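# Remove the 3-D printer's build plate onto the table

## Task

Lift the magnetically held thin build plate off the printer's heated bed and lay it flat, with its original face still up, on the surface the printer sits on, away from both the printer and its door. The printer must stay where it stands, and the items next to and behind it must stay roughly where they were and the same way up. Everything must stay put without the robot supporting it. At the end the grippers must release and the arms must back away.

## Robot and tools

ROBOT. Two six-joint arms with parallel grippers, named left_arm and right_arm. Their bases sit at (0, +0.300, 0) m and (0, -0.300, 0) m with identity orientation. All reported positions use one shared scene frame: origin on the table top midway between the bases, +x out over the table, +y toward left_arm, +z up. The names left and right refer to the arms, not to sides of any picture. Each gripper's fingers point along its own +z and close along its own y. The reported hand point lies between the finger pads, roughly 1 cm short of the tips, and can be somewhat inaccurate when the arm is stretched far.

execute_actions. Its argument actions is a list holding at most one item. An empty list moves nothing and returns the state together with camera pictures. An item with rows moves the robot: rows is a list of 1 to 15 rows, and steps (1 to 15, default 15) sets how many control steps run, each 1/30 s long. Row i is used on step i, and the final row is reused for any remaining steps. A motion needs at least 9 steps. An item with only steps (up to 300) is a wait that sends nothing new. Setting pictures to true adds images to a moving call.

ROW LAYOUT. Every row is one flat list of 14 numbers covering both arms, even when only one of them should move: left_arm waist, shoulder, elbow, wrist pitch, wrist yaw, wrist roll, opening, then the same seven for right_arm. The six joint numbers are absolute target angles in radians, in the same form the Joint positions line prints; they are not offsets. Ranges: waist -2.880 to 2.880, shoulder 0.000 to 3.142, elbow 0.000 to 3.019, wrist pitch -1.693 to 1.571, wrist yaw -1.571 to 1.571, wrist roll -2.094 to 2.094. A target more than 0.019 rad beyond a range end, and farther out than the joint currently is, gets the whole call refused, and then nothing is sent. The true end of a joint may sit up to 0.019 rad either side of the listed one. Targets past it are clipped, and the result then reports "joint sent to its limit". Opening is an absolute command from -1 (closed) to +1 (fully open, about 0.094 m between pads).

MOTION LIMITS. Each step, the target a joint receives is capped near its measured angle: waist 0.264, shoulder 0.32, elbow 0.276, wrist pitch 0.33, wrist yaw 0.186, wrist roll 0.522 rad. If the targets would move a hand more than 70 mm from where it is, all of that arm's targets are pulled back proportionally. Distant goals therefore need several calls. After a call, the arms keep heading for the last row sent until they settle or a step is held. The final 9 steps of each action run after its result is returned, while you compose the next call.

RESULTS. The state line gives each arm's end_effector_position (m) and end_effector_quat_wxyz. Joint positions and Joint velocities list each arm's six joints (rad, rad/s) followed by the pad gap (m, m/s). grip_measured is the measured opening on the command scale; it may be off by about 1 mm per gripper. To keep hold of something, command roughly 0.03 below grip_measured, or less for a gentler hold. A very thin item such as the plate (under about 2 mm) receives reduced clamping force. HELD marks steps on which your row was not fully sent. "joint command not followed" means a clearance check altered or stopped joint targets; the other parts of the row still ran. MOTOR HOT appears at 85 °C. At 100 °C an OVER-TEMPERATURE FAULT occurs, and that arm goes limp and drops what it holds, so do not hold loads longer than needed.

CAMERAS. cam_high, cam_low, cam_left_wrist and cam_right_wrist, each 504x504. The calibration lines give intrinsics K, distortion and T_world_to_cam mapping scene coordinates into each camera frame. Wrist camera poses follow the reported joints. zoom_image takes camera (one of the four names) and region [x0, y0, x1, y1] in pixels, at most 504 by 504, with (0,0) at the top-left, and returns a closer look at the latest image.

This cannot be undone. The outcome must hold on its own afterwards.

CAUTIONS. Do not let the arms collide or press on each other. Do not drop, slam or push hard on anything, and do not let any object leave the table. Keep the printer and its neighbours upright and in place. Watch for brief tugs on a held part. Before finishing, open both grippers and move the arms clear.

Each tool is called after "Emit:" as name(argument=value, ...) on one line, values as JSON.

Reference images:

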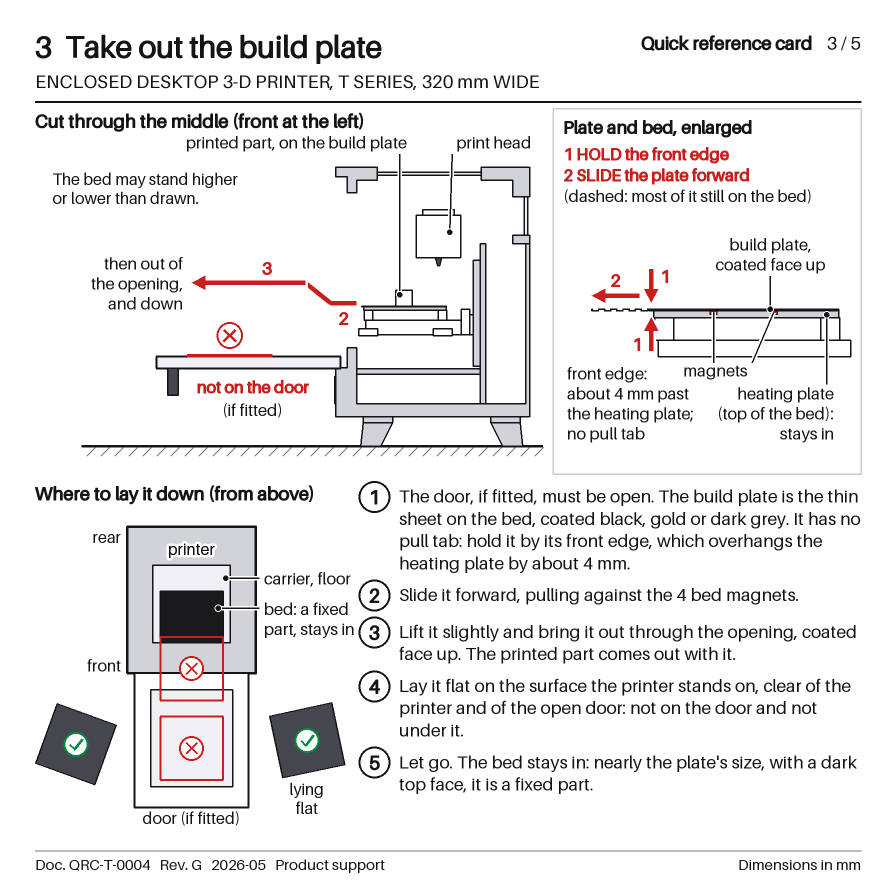

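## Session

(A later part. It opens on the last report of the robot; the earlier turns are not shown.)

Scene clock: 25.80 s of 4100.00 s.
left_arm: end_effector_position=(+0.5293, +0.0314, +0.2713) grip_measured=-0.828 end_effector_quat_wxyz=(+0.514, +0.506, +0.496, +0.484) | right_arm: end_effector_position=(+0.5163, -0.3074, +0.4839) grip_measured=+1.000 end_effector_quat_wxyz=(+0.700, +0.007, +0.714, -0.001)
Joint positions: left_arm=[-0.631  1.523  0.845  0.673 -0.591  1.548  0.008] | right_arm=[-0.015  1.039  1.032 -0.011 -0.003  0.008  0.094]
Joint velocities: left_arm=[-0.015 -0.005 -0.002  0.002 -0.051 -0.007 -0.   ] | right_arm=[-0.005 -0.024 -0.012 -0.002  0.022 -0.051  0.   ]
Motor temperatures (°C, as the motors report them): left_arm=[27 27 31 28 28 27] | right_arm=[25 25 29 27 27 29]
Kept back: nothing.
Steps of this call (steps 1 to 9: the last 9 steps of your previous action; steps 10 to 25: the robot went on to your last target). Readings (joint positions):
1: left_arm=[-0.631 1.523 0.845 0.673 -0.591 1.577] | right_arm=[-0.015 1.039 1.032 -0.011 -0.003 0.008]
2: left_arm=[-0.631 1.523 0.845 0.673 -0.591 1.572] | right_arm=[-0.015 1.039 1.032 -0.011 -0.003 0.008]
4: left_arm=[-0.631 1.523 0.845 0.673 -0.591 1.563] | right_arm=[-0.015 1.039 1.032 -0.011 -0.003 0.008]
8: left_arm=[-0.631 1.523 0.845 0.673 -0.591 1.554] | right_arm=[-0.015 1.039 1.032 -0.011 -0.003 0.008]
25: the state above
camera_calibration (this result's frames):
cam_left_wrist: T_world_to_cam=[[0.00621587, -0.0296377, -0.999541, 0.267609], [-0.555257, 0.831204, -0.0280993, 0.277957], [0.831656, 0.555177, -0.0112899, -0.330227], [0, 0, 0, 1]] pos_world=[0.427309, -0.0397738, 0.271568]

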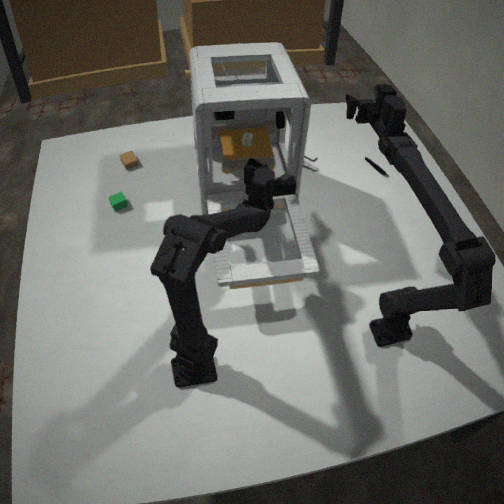

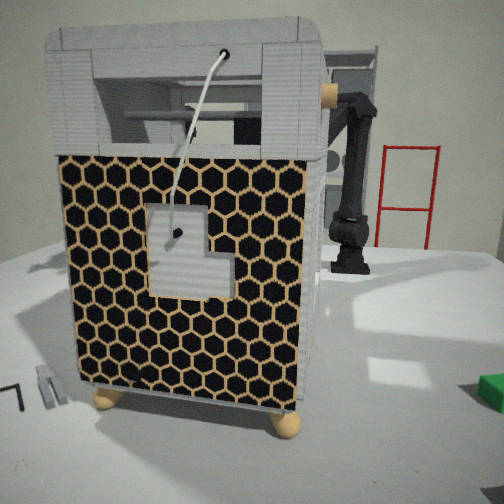

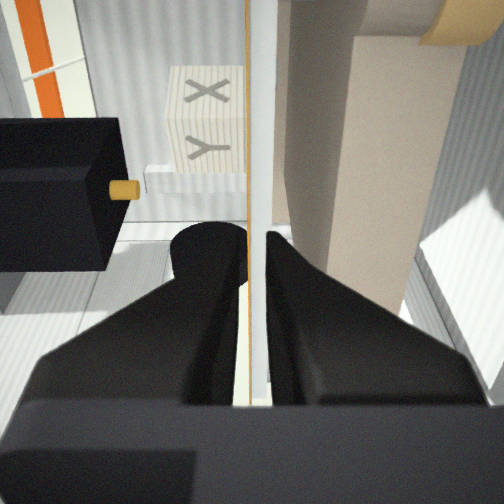

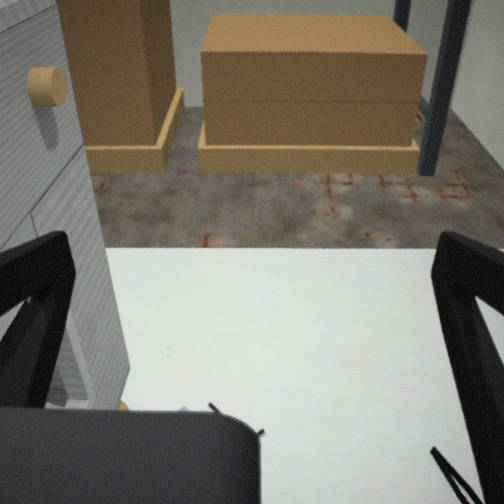

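Emit:
execute_actions(actions=[{"rows": [
[-0.630,1.543,0.886,0.658,-0.588,1.535,-0.83,-0.015,1.039,1.032,-0.011,-0.003,0.008,1],
[-0.626,1.543,0.886,0.658,-0.586,1.535,-0.83,-0.015,1.039,1.032,-0.011,-0.003,0.008,1],
[-0.623,1.543,0.886,0.658,-0.584,1.535,-0.83,-0.015,1.039,1.032,-0.011,-0.003,0.008,1],
[-0.621,1.543,0.886,0.658,-0.581,1.535,-0.83,-0.015,1.039,1.032,-0.011,-0.003,0.008,1],
[-0.619,1.543,0.886,0.658,-0.579,1.535,-0.83,-0.015,1.039,1.032,-0.011,-0.003,0.008,1],
[-0.617,1.543,0.886,0.658,-0.576,1.535,-0.83,-0.015,1.039,1.032,-0.011,-0.003,0.008,1],
[-0.615,1.543,0.886,0.658,-0.574,1.535,-0.83,-0.015,1.039,1.032,-0.011,-0.003,0.008,1],
[-0.613,1.543,0.886,0.658,-0.571,1.535,-0.83,-0.015,1.039,1.032,-0.011,-0.003,0.008,1],
[-0.611,1.543,0.886,0.658,-0.569,1.535,-0.83,-0.015,1.039,1.032,-0.011,-0.003,0.008,1],
[-0.609,1.543,0.886,0.658,-0.566,1.535,-0.83,-0.015,1.039,1.032,-0.011,-0.003,0.008,1],
[-0.607,1.543,0.886,0.658,-0.564,1.535,-0.83,-0.015,1.039,1.032,-0.011,-0.003,0.008,1],
[-0.605,1.543,0.886,0.658,-0.561,1.535,-0.83,-0.015,1.039,1.032,-0.011,-0.003,0.008,1],
[-0.603,1.543,0.886,0.658,-0.559,1.535,-0.83,-0.015,1.039,1.032,-0.011,-0.003,0.008,1],
[-0.601,1.543,0.886,0.658,-0.557,1.535,-0.83,-0.015,1.039,1.032,-0.011,-0.003,0.008,1],
[-0.600,1.543,0.886,0.658,-0.556,1.535,-0.83,-0.015,1.039,1.032,-0.011,-0.003,0.008,1]
], "steps": 15}])

Emit:
execute_actions(actions=[{"steps": 20}], pictures=true)

Emit:
zoom_image(camera="cam_left_wrist", region=[210, 200, 300, 290])

Scene clock: 28.40 s of 4100.00 s.
left_arm: end_effector_position=(+0.5295, +0.0301, +0.2713) grip_measured=-0.828 end_effector_quat_wxyz=(+0.516, +0.508, +0.494, +0.481) | right_arm: end_effector_position=(+0.5163, -0.3074, +0.4839) grip_measured=+1.000 end_effector_quat_wxyz=(+0.700, +0.007, +0.714, -0.001)
Joint positions: left_arm=[-0.63   1.523  0.845  0.673 -0.58   1.547  0.008] | right_arm=[-0.015  1.039  1.032 -0.011 -0.003  0.008  0.094]
Joint velocities: left_arm=[ 0.034  0.005 -0.012 -0.012  0.095 -0.066  0.   ] | right_arm=[-0.005 -0.005 -0.017 -0.002 -0.022 -0.022  0.   ]
Motor temperatures (°C, as the motors report them): left_arm=[27 27 31 28 28 27] | right_arm=[25 26 29 27 27 29]
Steps of this call (steps 1 to 15: the robot went on to your last target; steps 16 to 72: nothing new was sent; steps 73 to 78: the first 6 steps of this action). Readings (joint positions):
73: left_arm=[-0.631 1.523 0.845 0.673 -0.590 1.547] | right_arm=[-0.015 1.039 1.032 -0.011 -0.003 0.008]
74: left_arm=[-0.631 1.523 0.845 0.673 -0.589 1.547] | right_arm=[-0.015 1.039 1.032 -0.011 -0.003 0.008]
76: left_arm=[-0.631 1.523 0.845 0.673 -0.585 1.547] | right_arm=[-0.015 1.039 1.032 -0.011 -0.003 0.008]
78: the state above

Scene clock: 29.07 s of 4100.00 s.
left_arm: end_effector_position=(+0.5358, +0.0393, +0.2713) grip_measured=-0.828 end_effector_quat_wxyz=(+0.516, +0.508, +0.494, +0.482) | right_arm: end_effector_position=(+0.5163, -0.3074, +0.4839) grip_measured=+1.000 end_effector_quat_wxyz=(+0.700, +0.007, +0.714, -0.001)
Joint positions: left_arm=[-0.605  1.523  0.845  0.673 -0.558  1.547  0.008] | right_arm=[-0.015  1.039  1.032 -0.011 -0.003  0.008  0.094]
Joint velocities: left_arm=[-0.005  0.015 -0.017 -0.002  0.095  0.081  0.   ] | right_arm=[-0.005  0.005 -0.012  0.022 -0.022  0.037  0.   ]
Motor temperatures (°C, as the motors report them): left_arm=[27 27 31 28 28 27] | right_arm=[25 26 29 27 27 29]
Kept back: nothing.
Steps of this call (steps 1 to 9: the last 9 steps of your previous action; steps 10 to 20: the robot went on to your last target). Readings (joint positions):
1: left_arm=[-0.629 1.523 0.845 0.673 -0.578 1.547] | right_arm=[-0.015 1.039 1.032 -0.011 -0.003 0.008]
2: left_arm=[-0.627 1.523 0.845 0.673 -0.575 1.547] | right_arm=[-0.015 1.039 1.032 -0.011 -0.003 0.008]
4: left_arm=[-0.623 1.523 0.845 0.673 -0.570 1.547] | right_arm=[-0.015 1.039 1.032 -0.011 -0.003 0.008]
8: left_arm=[-0.613 1.523 0.845 0.673 -0.561 1.547] | right_arm=[-0.015 1.039 1.032 -0.011 -0.003 0.008]
20: the state above
camera_calibration (this result's frames):
cam_left_wrist: T_world_to_cam=[[0.00588029, -0.0301924, -0.999527, 0.267986], [-0.548903, 0.835401, -0.028464, 0.271527], [0.835865, 0.548811, -0.0116603, -0.341944], [0, 0, 0, 1]] pos_world=[0.433285, -0.0310804, 0.2716]

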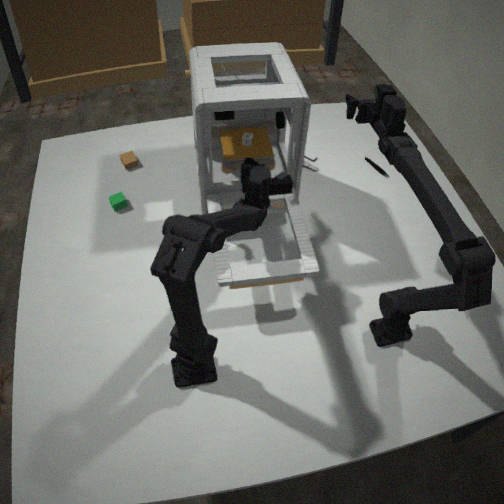

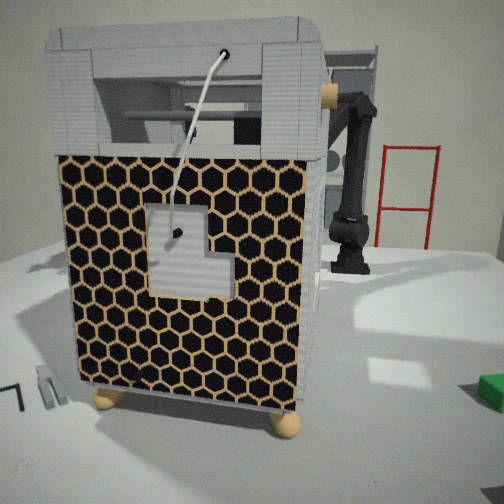

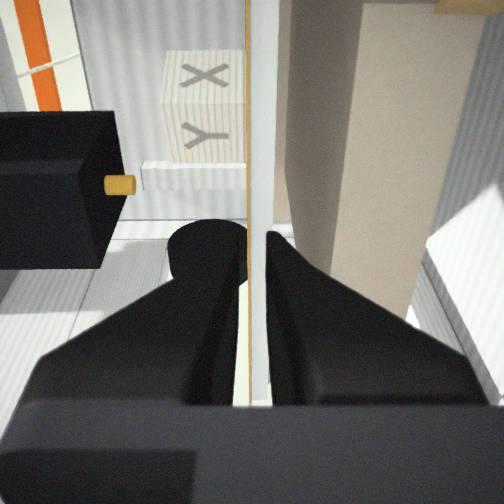

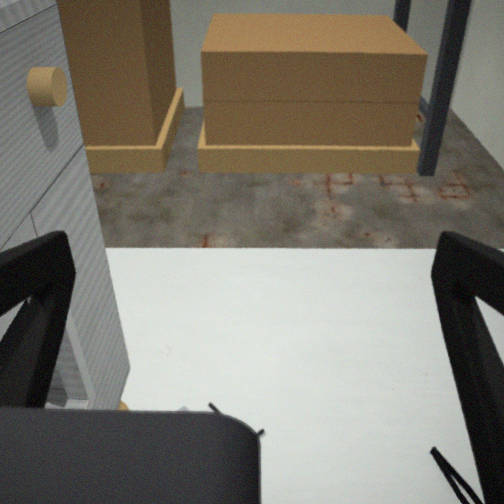

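Region (210, 200, 300, 290) of cam_left_wrist's 504x504 image, scaled by 5.600, with more detail than that image has.

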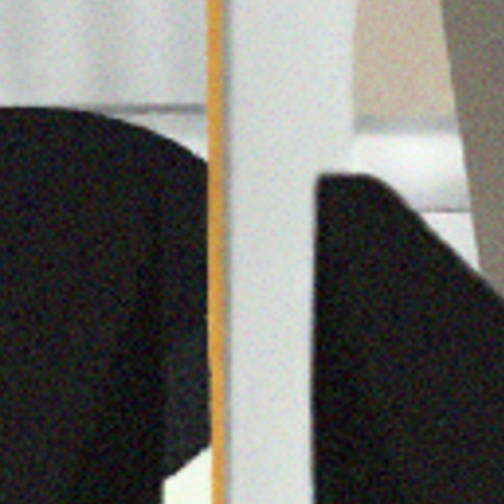

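Emit:
execute_actions(actions=[{"rows": [
[-0.597,1.543,0.886,0.658,-0.555,1.535,-0.84,-0.015,1.039,1.032,-0.011,-0.003,0.008,1],
[-0.594,1.543,0.886,0.658,-0.554,1.535,-0.85,-0.015,1.039,1.032,-0.011,-0.003,0.008,1],
[-0.592,1.543,0.886,0.658,-0.552,1.535,-0.85,-0.015,1.039,1.032,-0.011,-0.003,0.008,1],
[-0.590,1.543,0.886,0.658,-0.550,1.535,-0.85,-0.015,1.039,1.032,-0.011,-0.003,0.008,1],
[-0.588,1.543,0.886,0.658,-0.548,1.535,-0.85,-0.015,1.039,1.032,-0.011,-0.003,0.008,1],
[-0.586,1.543,0.886,0.658,-0.546,1.535,-0.85,-0.015,1.039,1.032,-0.011,-0.003,0.008,1],
[-0.584,1.543,0.886,0.658,-0.544,1.535,-0.85,-0.015,1.039,1.032,-0.011,-0.003,0.008,1],
[-0.582,1.543,0.886,0.658,-0.542,1.535,-0.85,-0.015,1.039,1.032,-0.011,-0.003,0.008,1],
[-0.580,1.543,0.886,0.658,-0.540,1.535,-0.85,-0.015,1.039,1.032,-0.011,-0.003,0.008,1],
[-0.578,1.543,0.886,0.658,-0.538,1.535,-0.85,-0.015,1.039,1.032,-0.011,-0.003,0.008,1],
[-0.576,1.543,0.886,0.658,-0.536,1.535,-0.85,-0.015,1.039,1.032,-0.011,-0.003,0.008,1],
[-0.574,1.543,0.886,0.658,-0.534,1.535,-0.85,-0.015,1.039,1.032,-0.011,-0.003,0.008,1],
[-0.572,1.543,0.886,0.658,-0.532,1.535,-0.85,-0.015,1.039,1.032,-0.011,-0.003,0.008,1],
[-0.571,1.543,0.886,0.658,-0.531,1.535,-0.85,-0.015,1.039,1.032,-0.011,-0.003,0.008,1],
[-0.570,1.543,0.886,0.658,-0.530,1.535,-0.85,-0.015,1.039,1.032,-0.011,-0.003,0.008,1]
], "steps": 15}])

Emit:
execute_actions(actions=[{"steps": 20}], pictures=true)

Emit:
zoom_image(camera="cam_left_wrist", region=[210, 200, 300, 290])

Scene clock: 30.13 s of 4100.00 s.
left_arm: end_effector_position=(+0.5370, +0.0405, +0.2712) grip_measured=-0.848 end_effector_quat_wxyz=(+0.517, +0.508, +0.494, +0.481) | right_arm: end_effector_position=(+0.5163, -0.3074, +0.4839) grip_measured=+1.000 end_effector_quat_wxyz=(+0.700, +0.007, +0.714, -0.001)
Joint positions: left_arm=[-0.6    1.523  0.845  0.673 -0.55   1.547  0.007] | right_arm=[-0.015  1.039  1.032 -0.011 -0.003  0.008  0.094]
Joint velocities: left_arm=[ 0.054  0.005 -0.012 -0.002  0.037  0.051 -0.001] | right_arm=[ 0.005 -0.005 -0.002  0.002 -0.007  0.066  0.   ]
Motor temperatures (°C, as the motors report them): left_arm=[27 27 31 28 28 27] | right_arm=[25 26 29 27 27 29]
Steps of this call (steps 1 to 15: the robot went on to your last target; steps 16 to 26: nothing new was sent; steps 27 to 32: the first 6 steps of this action). Readings (joint positions):
27: left_arm=[-0.605 1.523 0.845 0.673 -0.558 1.547] | right_arm=[-0.015 1.039 1.032 -0.011 -0.003 0.008]
28: left_arm=[-0.605 1.523 0.845 0.673 -0.557 1.547] | right_arm=[-0.015 1.039 1.032 -0.011 -0.003 0.008]
30: left_arm=[-0.604 1.523 0.845 0.673 -0.553 1.547] | right_arm=[-0.015 1.039 1.032 -0.011 -0.003 0.008]
32: the state above

Scene clock: 30.80 s of 4100.00 s.
left_arm: end_effector_position=(+0.5425, +0.0494, +0.2712) grip_measured=-0.848 end_effector_quat_wxyz=(+0.516, +0.507, +0.495, +0.482) | right_arm: end_effector_position=(+0.5163, -0.3074, +0.4839) grip_measured=+1.000 end_effector_quat_wxyz=(+0.700, +0.007, +0.714, -0.001)
Joint positions: left_arm=[-0.578  1.523  0.845  0.673 -0.532  1.547  0.007] | right_arm=[-0.015  1.039  1.032 -0.011 -0.003  0.008  0.094]
Joint velocities: left_arm=[-0.015 -0.005 -0.017 -0.012  0.051 -0.051  0.001] | right_arm=[-0.015 -0.015  0.007 -0.022  0.051 -0.007  0.   ]
Motor temperatures (°C, as the motors report them): left_arm=[27 27 31 28 28 27] | right_arm=[25 26 29 27 27 29]
Kept back: nothing.
Steps of this call (steps 1 to 9: the last 9 steps of your previous action; steps 10 to 20: the robot went on to your last target). Readings (joint positions):
1: left_arm=[-0.598 1.523 0.845 0.673 -0.548 1.547] | right_arm=[-0.015 1.039 1.032 -0.011 -0.003 0.008]
2: left_arm=[-0.596 1.523 0.845 0.673 -0.546 1.547] | right_arm=[-0.015 1.039 1.032 -0.011 -0.003 0.008]
4: left_arm=[-0.591 1.523 0.845 0.673 -0.542 1.547] | right_arm=[-0.015 1.039 1.032 -0.011 -0.003 0.008]
8: left_arm=[-0.581 1.523 0.845 0.673 -0.535 1.547] | right_arm=[-0.015 1.039 1.032 -0.011 -0.003 0.008]
20: the state above
camera_calibration (this result's frames):
cam_left_wrist: T_world_to_cam=[[0.00583405, -0.0302911, -0.999524, 0.268269], [-0.549543, 0.834979, -0.0285121, 0.267167], [0.835445, 0.549448, -0.0117749, -0.352862], [0, 0, 0, 1]] pos_world=[0.440051, -0.0210737, 0.271604]

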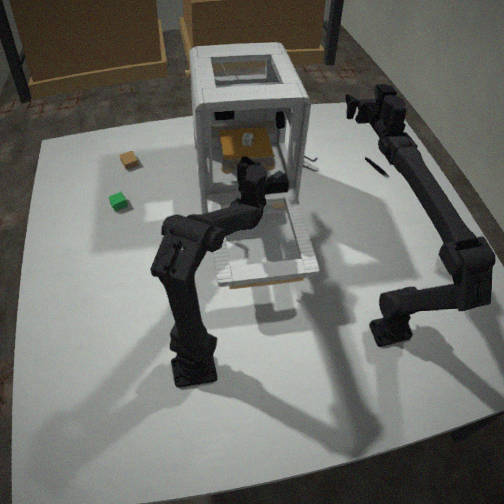

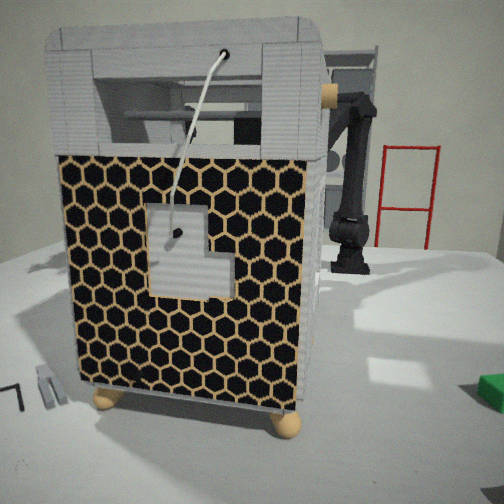

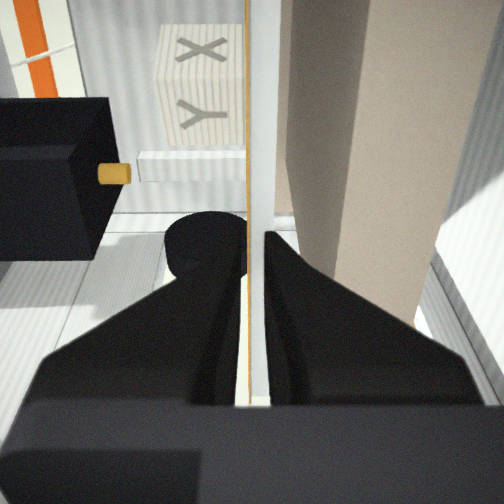

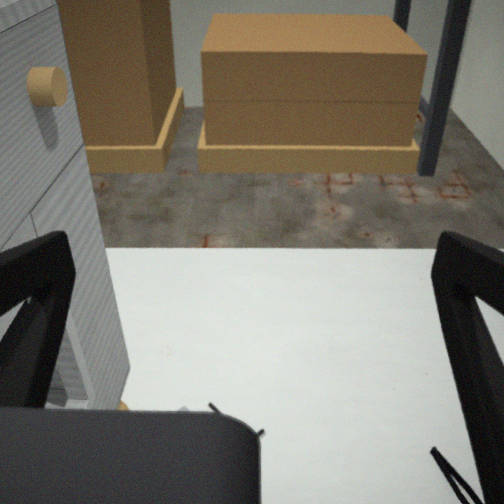

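Region (210, 200, 300, 290) of cam_left_wrist's 504x504 image, scaled by 5.600, with more detail than that image has.

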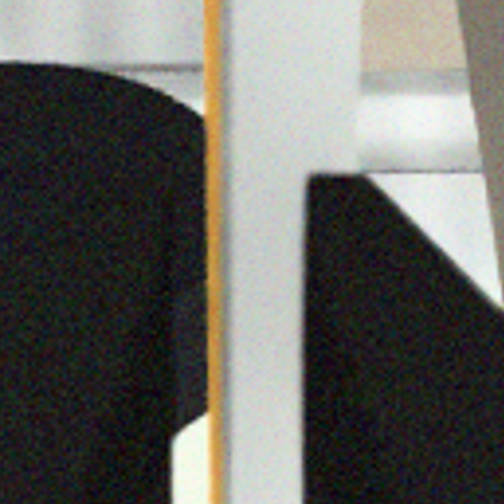

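Emit:
execute_actions(actions=[{"rows": [
[-0.568,1.543,0.886,0.658,-0.530,1.535,-0.85,-0.015,1.039,1.032,-0.011,-0.003,0.008,1],
[-0.566,1.543,0.886,0.658,-0.530,1.535,-0.85,-0.015,1.039,1.032,-0.011,-0.003,0.008,1],
[-0.564,1.543,0.886,0.658,-0.529,1.535,-0.85,-0.015,1.039,1.032,-0.011,-0.003,0.008,1],
[-0.562,1.543,0.886,0.658,-0.529,1.535,-0.85,-0.015,1.039,1.032,-0.011,-0.003,0.008,1],
[-0.560,1.543,0.886,0.658,-0.528,1.535,-0.85,-0.015,1.039,1.032,-0.011,-0.003,0.008,1],
[-0.558,1.543,0.886,0.658,-0.528,1.535,-0.85,-0.015,1.039,1.032,-0.011,-0.003,0.008,1]
], "steps": 10}])

Emit:
execute_actions(actions=[{"steps": 15}])

Scene clock: 37.23 s of 4100.00 s.
left_arm: end_effector_position=(+0.5425, +0.0494, +0.2712) grip_measured=-0.848 end_effector_quat_wxyz=(+0.516, +0.507, +0.495, +0.482) | right_arm: end_effector_position=(+0.5163, -0.3074, +0.4839) grip_measured=+1.000 end_effector_quat_wxyz=(+0.700, +0.007, +0.714, -0.001)
Joint positions: left_arm=[-0.578  1.523  0.845  0.673 -0.532  1.547  0.007] | right_arm=[-0.015  1.039  1.032 -0.011 -0.003  0.008  0.094]
Joint velocities: left_arm=[-0.005 -0.015  0.027  0.007 -0.066 -0.081 -0.001] | right_arm=[-0.005 -0.015 -0.012  0.002 -0.007 -0.037  0.   ]
Motor temperatures (°C, as the motors report them): left_arm=[27 27 31 28 28 27] | right_arm=[25 26 29 27 27 29]
Steps of this call (steps 1 to 15: the robot went on to your last target; steps 16 to 90: nothing new was sent; then 3.40 s passed at rest; step 91: the first step of this action). Readings (joint positions):
91: the state above

Scene clock: 37.73 s of 4100.00 s.
left_arm: end_effector_position=(+0.5427, +0.0496, +0.2712) grip_measured=-0.848 end_effector_quat_wxyz=(+0.516, +0.507, +0.495, +0.482) | right_arm: end_effector_position=(+0.5163, -0.3074, +0.4839) grip_measured=+1.000 end_effector_quat_wxyz=(+0.700, +0.007, +0.714, -0.001)
Joint positions: left_arm=[-0.578  1.523  0.845  0.673 -0.531  1.547  0.007] | right_arm=[-0.015  1.039  1.032 -0.011 -0.003  0.008  0.094]
Joint velocities: left_arm=[ 0.005 -0.005  0.012 -0.022 -0.007 -0.066 -0.   ] | right_arm=[-0.015  0.005 -0.012 -0.017  0.007  0.037  0.   ]
Motor temperatures (°C, as the motors report them): left_arm=[27 27 31 28 28 27] | right_arm=[25 26 29 27 27 29]
Kept back: nothing.
Steps of this call (steps 1 to 9: the last 9 steps of your previous action; steps 10 to 15: the robot went on to your last target). Readings (joint positions):
1: left_arm=[-0.578 1.523 0.845 0.673 -0.532 1.547] | right_arm=[-0.015 1.039 1.032 -0.011 -0.003 0.008]
2: left_arm=[-0.578 1.523 0.845 0.673 -0.532 1.547] | right_arm=[-0.015 1.039 1.032 -0.011 -0.003 0.008]
4: left_arm=[-0.578 1.523 0.845 0.673 -0.531 1.547] | right_arm=[-0.015 1.039 1.032 -0.011 -0.003 0.008]
8: left_arm=[-0.578 1.523 0.845 0.673 -0.531 1.547] | right_arm=[-0.015 1.039 1.032 -0.011 -0.003 0.008]
15: the state above
All arms were judged still, so your last target was given up. Only a new action makes them travel on or press farther. Fingers that are still opening or closing keep moving.

Emit:
execute_actions(actions=[{"rows": [
[-0.566,1.543,0.886,0.675,-0.530,1.535,-0.86,-0.015,1.039,1.032,-0.011,-0.003,0.008,1],
[-0.566,1.543,0.886,0.685,-0.530,1.535,-0.87,-0.015,1.039,1.032,-0.011,-0.003,0.008,1],
[-0.566,1.543,0.886,0.692,-0.530,1.535,-0.88,-0.015,1.039,1.032,-0.011,-0.003,0.008,1],
[-0.566,1.543,0.886,0.692,-0.530,1.535,-0.89,-0.015,1.039,1.032,-0.011,-0.003,0.008,1],
[-0.566,1.543,0.886,0.692,-0.530,1.535,-0.90,-0.015,1.039,1.032,-0.011,-0.003,0.008,1],
[-0.566,1.543,0.886,0.692,-0.530,1.535,-0.91,-0.015,1.039,1.032,-0.011,-0.003,0.008,1],
[-0.566,1.543,0.886,0.692,-0.530,1.535,-0.92,-0.015,1.039,1.032,-0.011,-0.003,0.008,1],
[-0.566,1.543,0.886,0.692,-0.530,1.535,-0.93,-0.015,1.039,1.032,-0.011,-0.003,0.008,1],
[-0.566,1.543,0.886,0.692,-0.530,1.535,-0.94,-0.015,1.039,1.032,-0.011,-0.003,0.008,1],
[-0.566,1.543,0.886,0.692,-0.530,1.535,-0.95,-0.015,1.039,1.032,-0.011,-0.003,0.008,1],
[-0.566,1.543,0.886,0.692,-0.530,1.535,-0.96,-0.015,1.039,1.032,-0.011,-0.003,0.008,1],
[-0.566,1.543,0.886,0.692,-0.530,1.535,-0.97,-0.015,1.039,1.032,-0.011,-0.003,0.008,1],
[-0.566,1.543,0.886,0.692,-0.530,1.535,-0.98,-0.015,1.039,1.032,-0.011,-0.003,0.008,1],
[-0.566,1.543,0.886,0.692,-0.530,1.535,-0.99,-0.015,1.039,1.032,-0.011,-0.003,0.008,1],
[-0.566,1.543,0.886,0.692,-0.530,1.535,-1.0,-0.015,1.039,1.032,-0.011,-0.003,0.008,1]
], "steps": 15}])

Emit:
execute_actions(actions=[{"steps": 18}], pictures=true)

Emit:
zoom_image(camera="cam_left_wrist", region=[210, 200, 300, 290])

Scene clock: 38.83 s of 4100.00 s.
left_arm: end_effector_position=(+0.5427, +0.0496, +0.2712) grip_measured=-0.903 end_effector_quat_wxyz=(+0.516, +0.507, +0.495, +0.482) | right_arm: end_effector_position=(+0.5163, -0.3074, +0.4839) grip_measured=+1.000 end_effector_quat_wxyz=(+0.700, +0.007, +0.714, -0.001)
Joint positions: left_arm=[-0.578  1.523  0.845  0.673 -0.531  1.547  0.005] | right_arm=[-0.015  1.039  1.032 -0.011 -0.003  0.008  0.094]
Joint velocities: left_arm=[-0.024  0.005 -0.022  0.012 -0.022  0.007 -0.01 ] | right_arm=[ 0.005 -0.005 -0.007  0.017  0.022  0.051  0.   ]
Motor temperatures (°C, as the motors report them): left_arm=[27 27 31 28 28 27] | right_arm=[25 26 29 27 27 29]
Steps of this call (steps 1 to 27: nothing new was sent; steps 28 to 33: the first 6 steps of this action). Readings (joint positions):
28: left_arm=[-0.578 1.523 0.845 0.673 -0.531 1.547] | right_arm=[-0.015 1.039 1.032 -0.011 -0.003 0.008]
29: left_arm=[-0.578 1.523 0.845 0.673 -0.531 1.547] | right_arm=[-0.015 1.039 1.032 -0.011 -0.003 0.008]
31: left_arm=[-0.578 1.523 0.845 0.673 -0.531 1.547] | right_arm=[-0.015 1.039 1.032 -0.011 -0.003 0.008]
33: the state above

Scene clock: 39.43 s of 4100.00 s.
left_arm: end_effector_position=(+0.5427, +0.0496, +0.2717) grip_measured=-0.975 end_effector_quat_wxyz=(+0.516, +0.507, +0.494, +0.482) | right_arm: end_effector_position=(+0.5163, -0.3074, +0.4839) grip_measured=+1.000 end_effector_quat_wxyz=(+0.700, +0.007, +0.714, -0.001)
Joint positions: left_arm=[-0.578  1.523  0.845  0.675 -0.531  1.547  0.001] | right_arm=[-0.015  1.039  1.032 -0.011 -0.003  0.008  0.094]
Joint velocities: left_arm=[-0.005 -0.005  0.002 -0.012 -0.037  0.022  0.   ] | right_arm=[-0.005 -0.015 -0.012  0.012 -0.022 -0.022  0.   ]
Motor temperatures (°C, as the motors report them): left_arm=[27 27 31 28 28 27] | right_arm=[25 26 29 27 27 29]
Kept back: nothing.
Steps of this call (steps 1 to 9: the last 9 steps of your previous action; steps 10 to 15: the robot went on to your last target; steps 16 to 18: nothing new was sent). Readings (joint positions):
1: left_arm=[-0.578 1.523 0.845 0.673 -0.531 1.547] | right_arm=[-0.015 1.039 1.032 -0.011 -0.003 0.008]
2: left_arm=[-0.578 1.523 0.845 0.673 -0.531 1.547] | right_arm=[-0.015 1.039 1.032 -0.011 -0.003 0.008]
4: left_arm=[-0.578 1.523 0.845 0.673 -0.531 1.547] | right_arm=[-0.015 1.039 1.032 -0.011 -0.003 0.008]
8: left_arm=[-0.578 1.523 0.845 0.675 -0.531 1.547] | right_arm=[-0.015 1.039 1.032 -0.011 -0.003 0.008]
18: the state above
All arms were judged still, so your last target was given up. Only a new action makes them travel on or press farther. Fingers that are still opening or closing keep moving.
camera_calibration (this result's frames):
cam_left_wrist: T_world_to_cam=[[0.00741678, -0.0313387, -0.999481, 0.267879], [-0.549177, 0.835158, -0.0302616, 0.267367], [0.835673, 0.549117, -0.0110163, -0.353442], [0, 0, 0, 1]] pos_world=[0.440208, -0.0208179, 0.271937]

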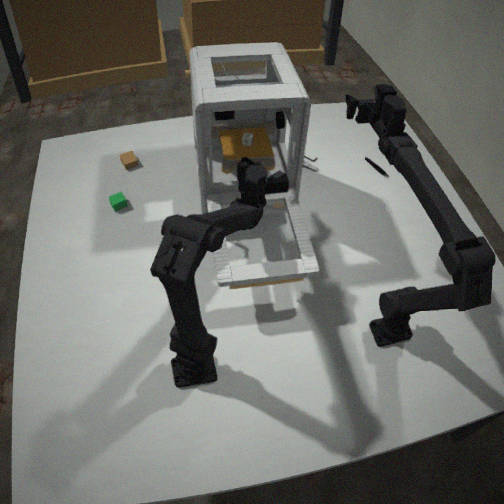

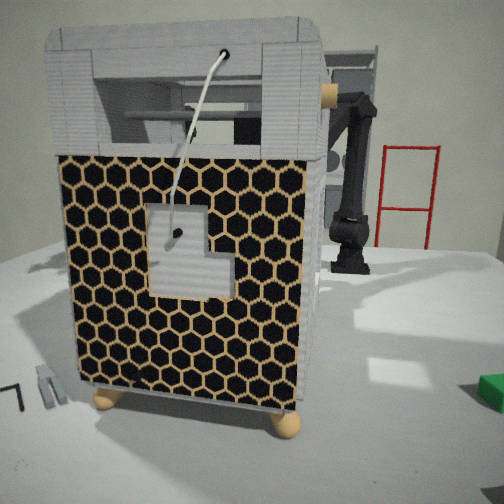

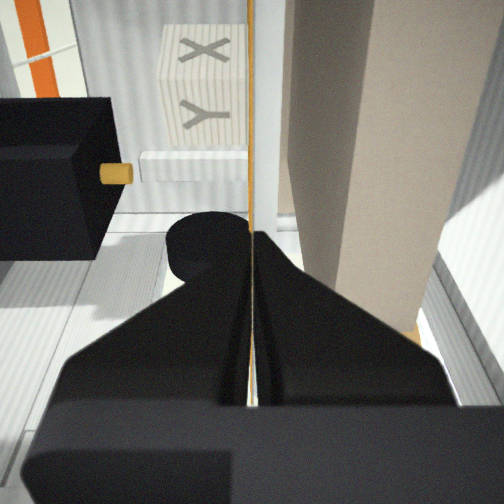

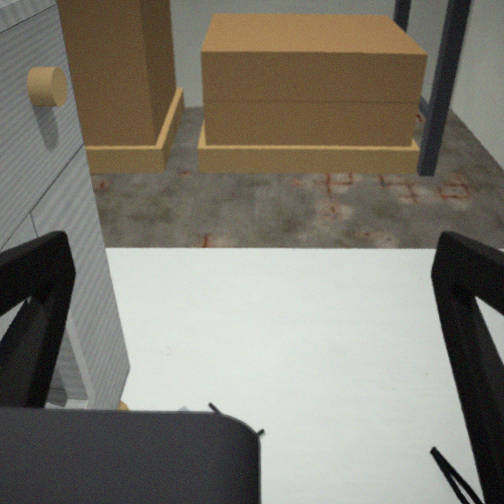

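Region (210, 200, 300, 290) of cam_left_wrist's 504x504 image, scaled by 5.600, with more detail than that image has.

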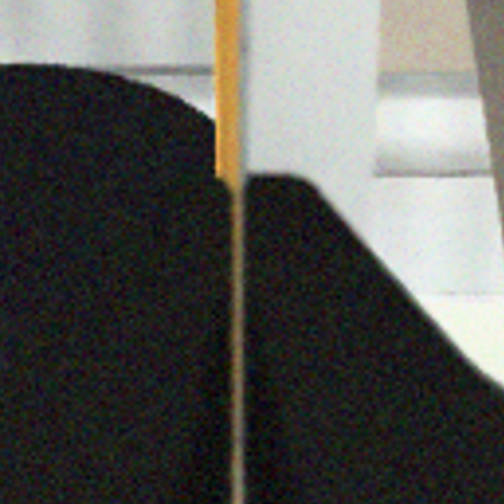

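Emit:
execute_actions(actions=[{"rows": [
[-0.575,1.530,0.870,0.695,-0.532,1.547,-1,-0.015,1.039,1.032,-0.011,-0.003,0.008,1],
[-0.582,1.520,0.858,0.697,-0.533,1.547,-1,-0.015,1.039,1.032,-0.011,-0.003,0.008,1],
[-0.585,1.514,0.850,0.697,-0.534,1.547,-1,-0.015,1.039,1.032,-0.011,-0.003,0.008,1],
[-0.586,1.512,0.848,0.698,-0.535,1.547,-1,-0.015,1.039,1.032,-0.011,-0.003,0.008,1],
[-0.587,1.510,0.846,0.698,-0.536,1.547,-1,-0.015,1.039,1.032,-0.011,-0.003,0.008,1],
[-0.588,1.508,0.844,0.698,-0.537,1.547,-1,-0.015,1.039,1.032,-0.011,-0.003,0.008,1],
[-0.589,1.506,0.842,0.699,-0.538,1.547,-1,-0.015,1.039,1.032,-0.011,-0.003,0.008,1],
[-0.591,1.505,0.840,0.699,-0.539,1.547,-1,-0.015,1.039,1.032,-0.011,-0.003,0.008,1],
[-0.592,1.503,0.838,0.700,-0.540,1.547,-1,-0.015,1.039,1.032,-0.011,-0.003,0.008,1],
[-0.593,1.501,0.836,0.700,-0.541,1.547,-1,-0.015,1.039,1.032,-0.011,-0.003,0.008,1],
[-0.594,1.499,0.834,0.700,-0.542,1.547,-1,-0.015,1.039,1.032,-0.011,-0.003,0.008,1],
[-0.595,1.497,0.832,0.701,-0.543,1.547,-1,-0.015,1.039,1.032,-0.011,-0.003,0.008,1],
[-0.596,1.495,0.830,0.701,-0.544,1.547,-1,-0.015,1.039,1.032,-0.011,-0.003,0.008,1],
[-0.597,1.494,0.828,0.702,-0.545,1.547,-1,-0.015,1.039,1.032,-0.011,-0.003,0.008,1],
[-0.598,1.492,0.826,0.702,-0.545,1.547,-1,-0.015,1.039,1.032,-0.011,-0.003,0.008,1]
], "steps": 15}])

Emit:
execute_actions(actions=[{"steps": 18}])

Scene clock: 41.97 s of 4100.00 s.
left_arm: end_effector_position=(+0.5424, +0.0494, +0.2718) grip_measured=-0.975 end_effector_quat_wxyz=(+0.516, +0.506, +0.495, +0.482) | right_arm: end_effector_position=(+0.5163, -0.3074, +0.4839) grip_measured=+1.000 end_effector_quat_wxyz=(+0.700, +0.007, +0.714, -0.001)
Joint positions: left_arm=[-0.579  1.523  0.845  0.676 -0.534  1.547  0.001] | right_arm=[-0.015  1.039  1.032 -0.011 -0.003  0.008  0.094]
Joint velocities: left_arm=[ 0.005 -0.024 -0.012 -0.022  0.007 -0.022 -0.   ] | right_arm=[-0.005 -0.005 -0.007  0.002  0.037 -0.007  0.   ]
Motor temperatures (°C, as the motors report them): left_arm=[27 27 31 28 28 27] | right_arm=[25 26 29 27 27 29]
Steps of this call (steps 1 to 70: nothing new was sent; steps 71 to 76: the first 6 steps of this action). Readings (joint positions):
71: left_arm=[-0.578 1.523 0.845 0.676 -0.531 1.547] | right_arm=[-0.015 1.039 1.032 -0.011 -0.003 0.008]
72: left_arm=[-0.578 1.523 0.845 0.676 -0.531 1.547] | right_arm=[-0.015 1.039 1.032 -0.011 -0.003 0.008]
74: left_arm=[-0.579 1.523 0.845 0.676 -0.533 1.547] | right_arm=[-0.015 1.039 1.032 -0.011 -0.003 0.008]
76: the state above

Scene clock: 42.57 s of 4100.00 s.
left_arm: end_effector_position=(+0.5416, +0.0495, +0.2715) grip_measured=-0.975 end_effector_quat_wxyz=(+0.516, +0.505, +0.495, +0.483) | right_arm: end_effector_position=(+0.5163, -0.3074, +0.4839) grip_measured=+1.000 end_effector_quat_wxyz=(+0.700, +0.007, +0.714, -0.001)
Joint positions: left_arm=[-0.581  1.523  0.843  0.679 -0.538  1.547  0.001] | right_arm=[-0.015  1.039  1.032 -0.011 -0.003  0.008  0.094]
Joint velocities: left_arm=[-0.005 -0.005 -0.007 -0.027 -0.022  0.051 -0.001] | right_arm=[-0.005  0.005 -0.012  0.002  0.037  0.037  0.   ]
Motor temperatures (°C, as the motors report them): left_arm=[27 27 31 28 28 27] | right_arm=[25 26 29 27 27 29]
Kept back: nothing.
Steps of this call (steps 1 to 9: the last 9 steps of your previous action; steps 10 to 15: the robot went on to your last target; steps 16 to 18: nothing new was sent). Readings (joint positions):
1: left_arm=[-0.579 1.523 0.845 0.676 -0.535 1.547] | right_arm=[-0.015 1.039 1.032 -0.011 -0.003 0.008]
2: left_arm=[-0.579 1.523 0.845 0.676 -0.535 1.547] | right_arm=[-0.015 1.039 1.032 -0.011 -0.003 0.008]
4: left_arm=[-0.580 1.523 0.845 0.676 -0.536 1.547] | right_arm=[-0.015 1.039 1.032 -0.011 -0.003 0.008]
8: left_arm=[-0.581 1.523 0.844 0.677 -0.538 1.547] | right_arm=[-0.015 1.039 1.032 -0.011 -0.003 0.008]
18: the state above
All arms were judged still, so your last target was given up. Only a new action makes them travel on or press farther. Fingers that are still opening or closing keep moving.

Emit:
execute_actions(actions=[{"rows": [
[-0.598,1.492,0.828,0.700,-0.543,1.547,-1,-0.015,1.039,1.032,-0.011,-0.003,0.008,1],
[-0.600,1.489,0.827,0.700,-0.543,1.547,-1,-0.015,1.039,1.032,-0.011,-0.003,0.008,1],
[-0.601,1.486,0.826,0.700,-0.543,1.547,-1,-0.015,1.039,1.032,-0.011,-0.003,0.008,1],
[-0.603,1.483,0.825,0.700,-0.544,1.547,-1,-0.015,1.039,1.032,-0.011,-0.003,0.008,1],
[-0.604,1.480,0.824,0.700,-0.544,1.547,-1,-0.015,1.039,1.032,-0.011,-0.003,0.008,1],
[-0.606,1.477,0.823,0.700,-0.544,1.547,-1,-0.015,1.039,1.032,-0.011,-0.003,0.008,1],
[-0.607,1.474,0.822,0.700,-0.545,1.547,-1,-0.015,1.039,1.032,-0.011,-0.003,0.008,1],
[-0.609,1.471,0.821,0.700,-0.545,1.547,-1,-0.015,1.039,1.032,-0.011,-0.003,0.008,1],
[-0.610,1.468,0.820,0.700,-0.545,1.547,-1,-0.015,1.039,1.032,-0.011,-0.003,0.008,1],
[-0.612,1.466,0.819,0.700,-0.546,1.547,-1,-0.015,1.039,1.032,-0.011,-0.003,0.008,1],
[-0.613,1.464,0.818,0.700,-0.546,1.547,-1,-0.015,1.039,1.032,-0.011,-0.003,0.008,1],
[-0.614,1.462,0.817,0.700,-0.546,1.547,-1,-0.015,1.039,1.032,-0.011,-0.003,0.008,1]
], "steps": 12}])

Emit:
execute_actions(actions=[{"steps": 14}])

Scene clock: 43.77 s of 4100.00 s.
left_arm: end_effector_position=(+0.5415, +0.0493, +0.2715) grip_measured=-0.975 end_effector_quat_wxyz=(+0.516, +0.505, +0.495, +0.483) | right_arm: end_effector_position=(+0.5163, -0.3074, +0.4839) grip_measured=+1.000 end_effector_quat_wxyz=(+0.700, +0.007, +0.714, -0.001)
Joint positions: left_arm=[-0.581  1.523  0.843  0.679 -0.538  1.547  0.001] | right_arm=[-0.015  1.039  1.032 -0.011 -0.003  0.008  0.094]
Joint velocities: left_arm=[-0.015 -0.015  0.017 -0.012  0.007 -0.066  0.001] | right_arm=[ 0.024 -0.005  0.002 -0.017  0.007  0.081  0.   ]
Motor temperatures (°C, as the motors report them): left_arm=[27 27 31 28 28 27] | right_arm=[25 26 29 27 27 29]
Steps of this call (steps 1 to 33: nothing new was sent; steps 34 to 36: the first 3 steps of this action). Readings (joint positions):
34: left_arm=[-0.581 1.523 0.843 0.679 -0.538 1.547] | right_arm=[-0.015 1.039 1.032 -0.011 -0.003 0.008]
35: left_arm=[-0.581 1.523 0.843 0.679 -0.538 1.547] | right_arm=[-0.015 1.039 1.032 -0.011 -0.003 0.008]
36: the state above

Scene clock: 44.23 s of 4100.00 s.
left_arm: end_effector_position=(+0.5240, +0.0422, +0.2727) grip_measured=-0.975 end_effector_quat_wxyz=(+0.521, +0.511, +0.490, +0.477) | right_arm: end_effector_position=(+0.5163, -0.3074, +0.4839) grip_measured=+1.000 end_effector_quat_wxyz=(+0.700, +0.007, +0.714, -0.001)
Joint positions: left_arm=[-0.61   1.49   0.81   0.679 -0.545  1.547  0.001] | right_arm=[-0.015  1.039  1.032 -0.011 -0.003  0.008  0.094]
Joint velocities: left_arm=[-0.005 -0.015 -0.017 -0.027 -0.022 -0.037 -0.   ] | right_arm=[-0.015 -0.015 -0.012 -0.002 -0.037 -0.007  0.   ]
Motor temperatures (°C, as the motors report them): left_arm=[27 27 31 28 28 27] | right_arm=[25 26 29 27 27 29]
Kept back: nothing.
Steps of this call (steps 1 to 9: the last 9 steps of your previous action; steps 10 to 14: the robot went on to your last target). Readings (joint positions):
1: left_arm=[-0.581 1.522 0.843 0.679 -0.538 1.547] | right_arm=[-0.015 1.039 1.032 -0.011 -0.003 0.008]
2: left_arm=[-0.581 1.522 0.842 0.679 -0.538 1.547] | right_arm=[-0.015 1.039 1.032 -0.011 -0.003 0.008]
4: left_arm=[-0.582 1.519 0.840 0.679 -0.539 1.547] | right_arm=[-0.015 1.039 1.032 -0.011 -0.003 0.008]
8: left_arm=[-0.595 1.501 0.820 0.679 -0.545 1.547] | right_arm=[-0.015 1.039 1.032 -0.011 -0.003 0.008]
14: the state above

Emit:
execute_actions(actions=[])

Scene clock: 44.40 s of 4100.00 s.
left_arm: end_effector_position=(+0.5240, +0.0423, +0.2727) grip_measured=-0.975 end_effector_quat_wxyz=(+0.521, +0.510, +0.490, +0.477) | right_arm: end_effector_position=(+0.5163, -0.3074, +0.4839) grip_measured=+1.000 end_effector_quat_wxyz=(+0.700, +0.007, +0.714, -0.001)
Joint positions: left_arm=[-0.61   1.49   0.81   0.679 -0.545  1.547  0.001] | right_arm=[-0.015  1.039  1.032 -0.011 -0.003  0.008  0.094]
Joint velocities: left_arm=[-0.005 -0.015  0.012  0.022  0.022  0.037  0.   ] | right_arm=[-0.005 -0.005 -0.007  0.002 -0.066  0.037  0.   ]
Motor temperatures (°C, as the motors report them): left_arm=[27 27 31 28 28 27] | right_arm=[25 26 29 27 27 29]
Kept back: nothing.
Steps of this call (steps 1 to 5: the robot went on to your last target). Readings (joint positions):
1: left_arm=[-0.610 1.490 0.810 0.679 -0.545 1.547] | right_arm=[-0.015 1.039 1.032 -0.011 -0.003 0.008]
2: left_arm=[-0.610 1.490 0.810 0.679 -0.545 1.547] | right_arm=[-0.015 1.039 1.032 -0.011 -0.003 0.008]
4: left_arm=[-0.610 1.490 0.810 0.679 -0.545 1.547] | right_arm=[-0.015 1.039 1.032 -0.011 -0.003 0.008]
5: the state above
camera_calibration (this result's frames):
cam_left_wrist: T_world_to_cam=[[0.00815185, -0.0323, -0.999445, 0.268507], [-0.534721, 0.844436, -0.0316518, 0.255621], [0.844989, 0.534682, -0.0103878, -0.338213], [0, 0, 0, 1]] pos_world=[0.420283, -0.026346, 0.272935]

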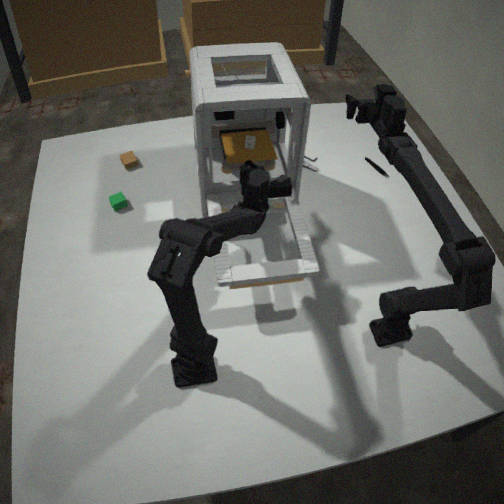

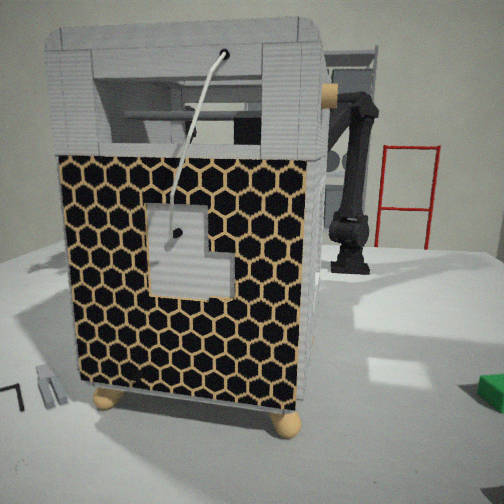

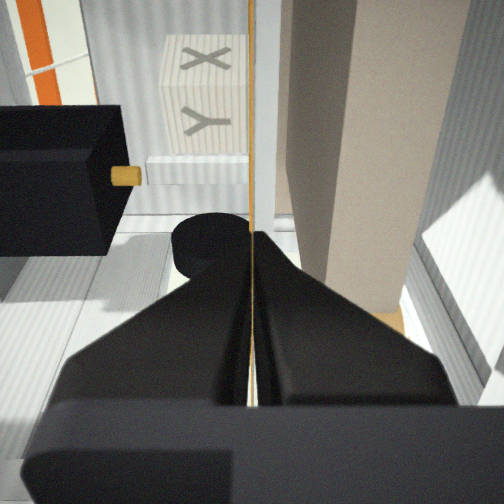

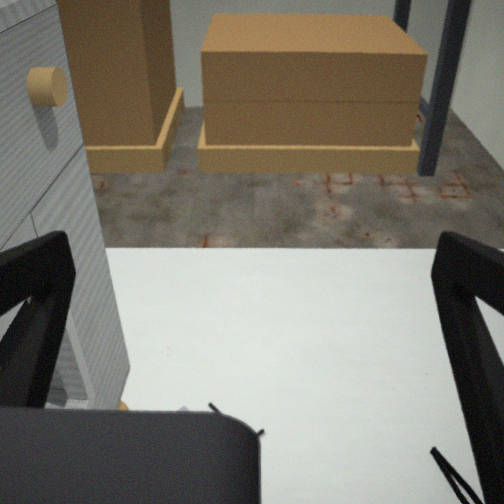

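Emit:
execute_actions(actions=[{"rows": [
[-0.615,1.460,0.815,0.701,-0.547,1.547,-1,-0.015,1.039,1.032,-0.011,-0.003,0.008,1],
[-0.617,1.457,0.812,0.701,-0.549,1.547,-1,-0.015,1.039,1.032,-0.011,-0.003,0.008,1],
[-0.619,1.454,0.808,0.702,-0.552,1.547,-1,-0.015,1.039,1.032,-0.011,-0.003,0.008,1],
[-0.621,1.450,0.804,0.703,-0.554,1.547,-1,-0.015,1.039,1.032,-0.011,-0.003,0.008,1],
[-0.623,1.446,0.800,0.704,-0.557,1.547,-1,-0.015,1.039,1.032,-0.011,-0.003,0.008,1],
[-0.626,1.442,0.795,0.705,-0.560,1.547,-1,-0.015,1.039,1.032,-0.011,-0.003,0.008,1],
[-0.628,1.438,0.791,0.705,-0.563,1.547,-1,-0.015,1.039,1.032,-0.011,-0.003,0.008,1],
[-0.631,1.434,0.786,0.706,-0.566,1.547,-1,-0.015,1.039,1.032,-0.011,-0.003,0.008,1],
[-0.633,1.430,0.782,0.707,-0.569,1.547,-1,-0.015,1.039,1.032,-0.011,-0.003,0.008,1],
[-0.635,1.426,0.777,0.708,-0.572,1.547,-1,-0.015,1.039,1.032,-0.011,-0.003,0.008,1],
[-0.638,1.422,0.773,0.709,-0.575,1.547,-1,-0.015,1.039,1.032,-0.011,-0.003,0.008,1],
[-0.640,1.419,0.769,0.710,-0.577,1.547,-1,-0.015,1.039,1.032,-0.011,-0.003,0.008,1],
[-0.642,1.416,0.765,0.710,-0.579,1.547,-1,-0.015,1.039,1.032,-0.011,-0.003,0.008,1],
[-0.643,1.414,0.762,0.711,-0.581,1.547,-1,-0.015,1.039,1.032,-0.011,-0.003,0.008,1],
[-0.644,1.412,0.760,0.711,-0.582,1.547,-1,-0.015,1.039,1.032,-0.011,-0.003,0.008,1]
], "steps": 15}])

Emit:
execute_actions(actions=[{"steps": 18}], pictures=true)

Scene clock: 47.40 s of 4100.00 s.
left_arm: end_effector_position=(+0.5212, +0.0453, +0.2721) grip_measured=-0.975 end_effector_quat_wxyz=(+0.518, +0.509, +0.492, +0.480) | right_arm: end_effector_position=(+0.5163, -0.3074, +0.4839) grip_measured=+1.000 end_effector_quat_wxyz=(+0.700, +0.007, +0.714, -0.001)
Joint positions: left_arm=[-0.611  1.483  0.801  0.679 -0.556  1.547  0.001] | right_arm=[-0.015  1.039  1.032 -0.011 -0.003  0.008  0.094]
Joint velocities: left_arm=[-0.034 -0.122 -0.12   0.007 -0.022  0.022  0.001] | right_arm=[-0.005  0.015 -0.002 -0.007 -0.037 -0.051  0.   ]
Motor temperatures (°C, as the motors report them): left_arm=[27 27 31 28 28 27] | right_arm=[25 26 30 27 27 29]
Steps of this call (steps 1 to 15: the robot went on to your last target; steps 16 to 84: nothing new was sent; steps 85 to 90: the first 6 steps of this action). Readings (joint positions):
85: left_arm=[-0.610 1.490 0.810 0.679 -0.546 1.547] | right_arm=[-0.015 1.039 1.032 -0.011 -0.003 0.008]
86: left_arm=[-0.610 1.490 0.810 0.679 -0.547 1.547] | right_arm=[-0.015 1.039 1.032 -0.011 -0.003 0.008]
88: left_arm=[-0.610 1.489 0.807 0.679 -0.550 1.547] | right_arm=[-0.015 1.039 1.032 -0.011 -0.003 0.008]
90: the state above

Scene clock: 48.00 s of 4100.00 s.
left_arm: end_effector_position=(+0.5006, +0.0460, +0.2719) grip_measured=-0.975 end_effector_quat_wxyz=(+0.518, +0.510, +0.492, +0.479) | right_arm: end_effector_position=(+0.5163, -0.3074, +0.4839) grip_measured=+1.000 end_effector_quat_wxyz=(+0.700, +0.007, +0.714, -0.001)
Joint positions: left_arm=[-0.637  1.44   0.755  0.681 -0.58   1.547  0.001] | right_arm=[-0.015  1.039  1.032 -0.011 -0.003  0.008  0.094]
Joint velocities: left_arm=[-0.005 -0.005 -0.017 -0.007  0.022 -0.007 -0.   ] | right_arm=[-0.005  0.005 -0.002 -0.002  0.051  0.037  0.   ]
Motor temperatures (°C, as the motors report them): left_arm=[27 27 31 28 28 27] | right_arm=[25 26 30 27 27 29]
Kept back: nothing.
Steps of this call (steps 1 to 9: the last 9 steps of your previous action; steps 10 to 18: the robot went on to your last target). Readings (joint positions):
1: left_arm=[-0.612 1.479 0.797 0.679 -0.558 1.547] | right_arm=[-0.015 1.039 1.032 -0.011 -0.003 0.008]
2: left_arm=[-0.614 1.474 0.792 0.679 -0.561 1.547] | right_arm=[-0.015 1.039 1.032 -0.011 -0.003 0.008]
4: left_arm=[-0.619 1.465 0.781 0.679 -0.568 1.547] | right_arm=[-0.015 1.039 1.032 -0.011 -0.003 0.008]
8: left_arm=[-0.632 1.448 0.764 0.679 -0.577 1.547] | right_arm=[-0.015 1.039 1.032 -0.011 -0.003 0.008]
18: the state above
camera_calibration (this result's frames):
cam_left_wrist: T_world_to_cam=[[0.00564176, -0.0301647, -0.999529, 0.269179], [-0.540589, 0.840807, -0.0284259, 0.242196], [0.841268, 0.540495, -0.0115631, -0.318477], [0, 0, 0, 1]] pos_world=[0.397334, -0.0233852, 0.272254]

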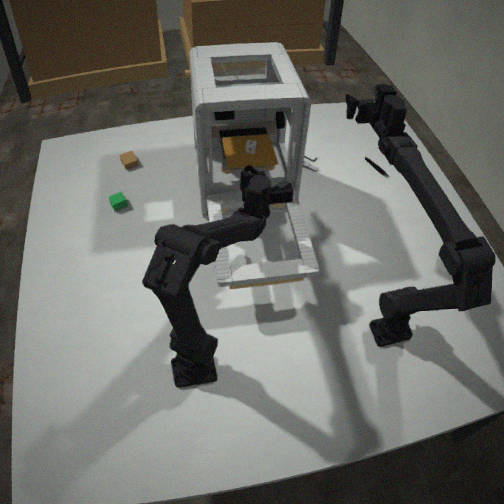

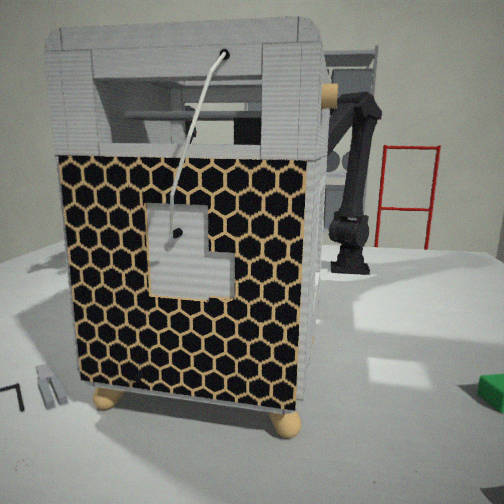

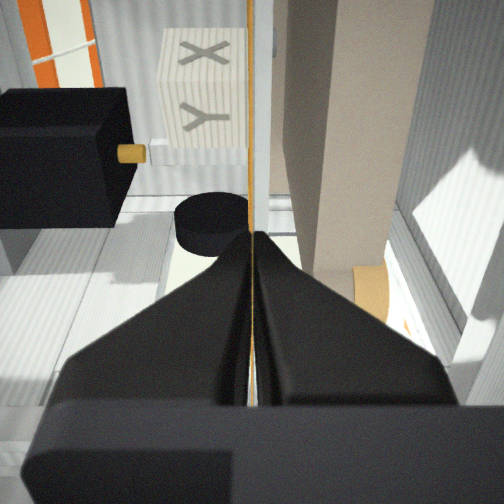

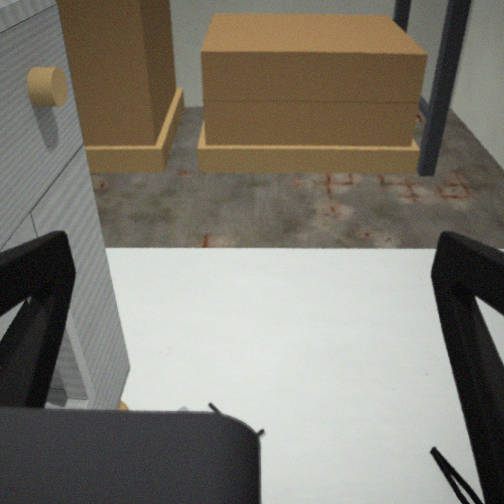

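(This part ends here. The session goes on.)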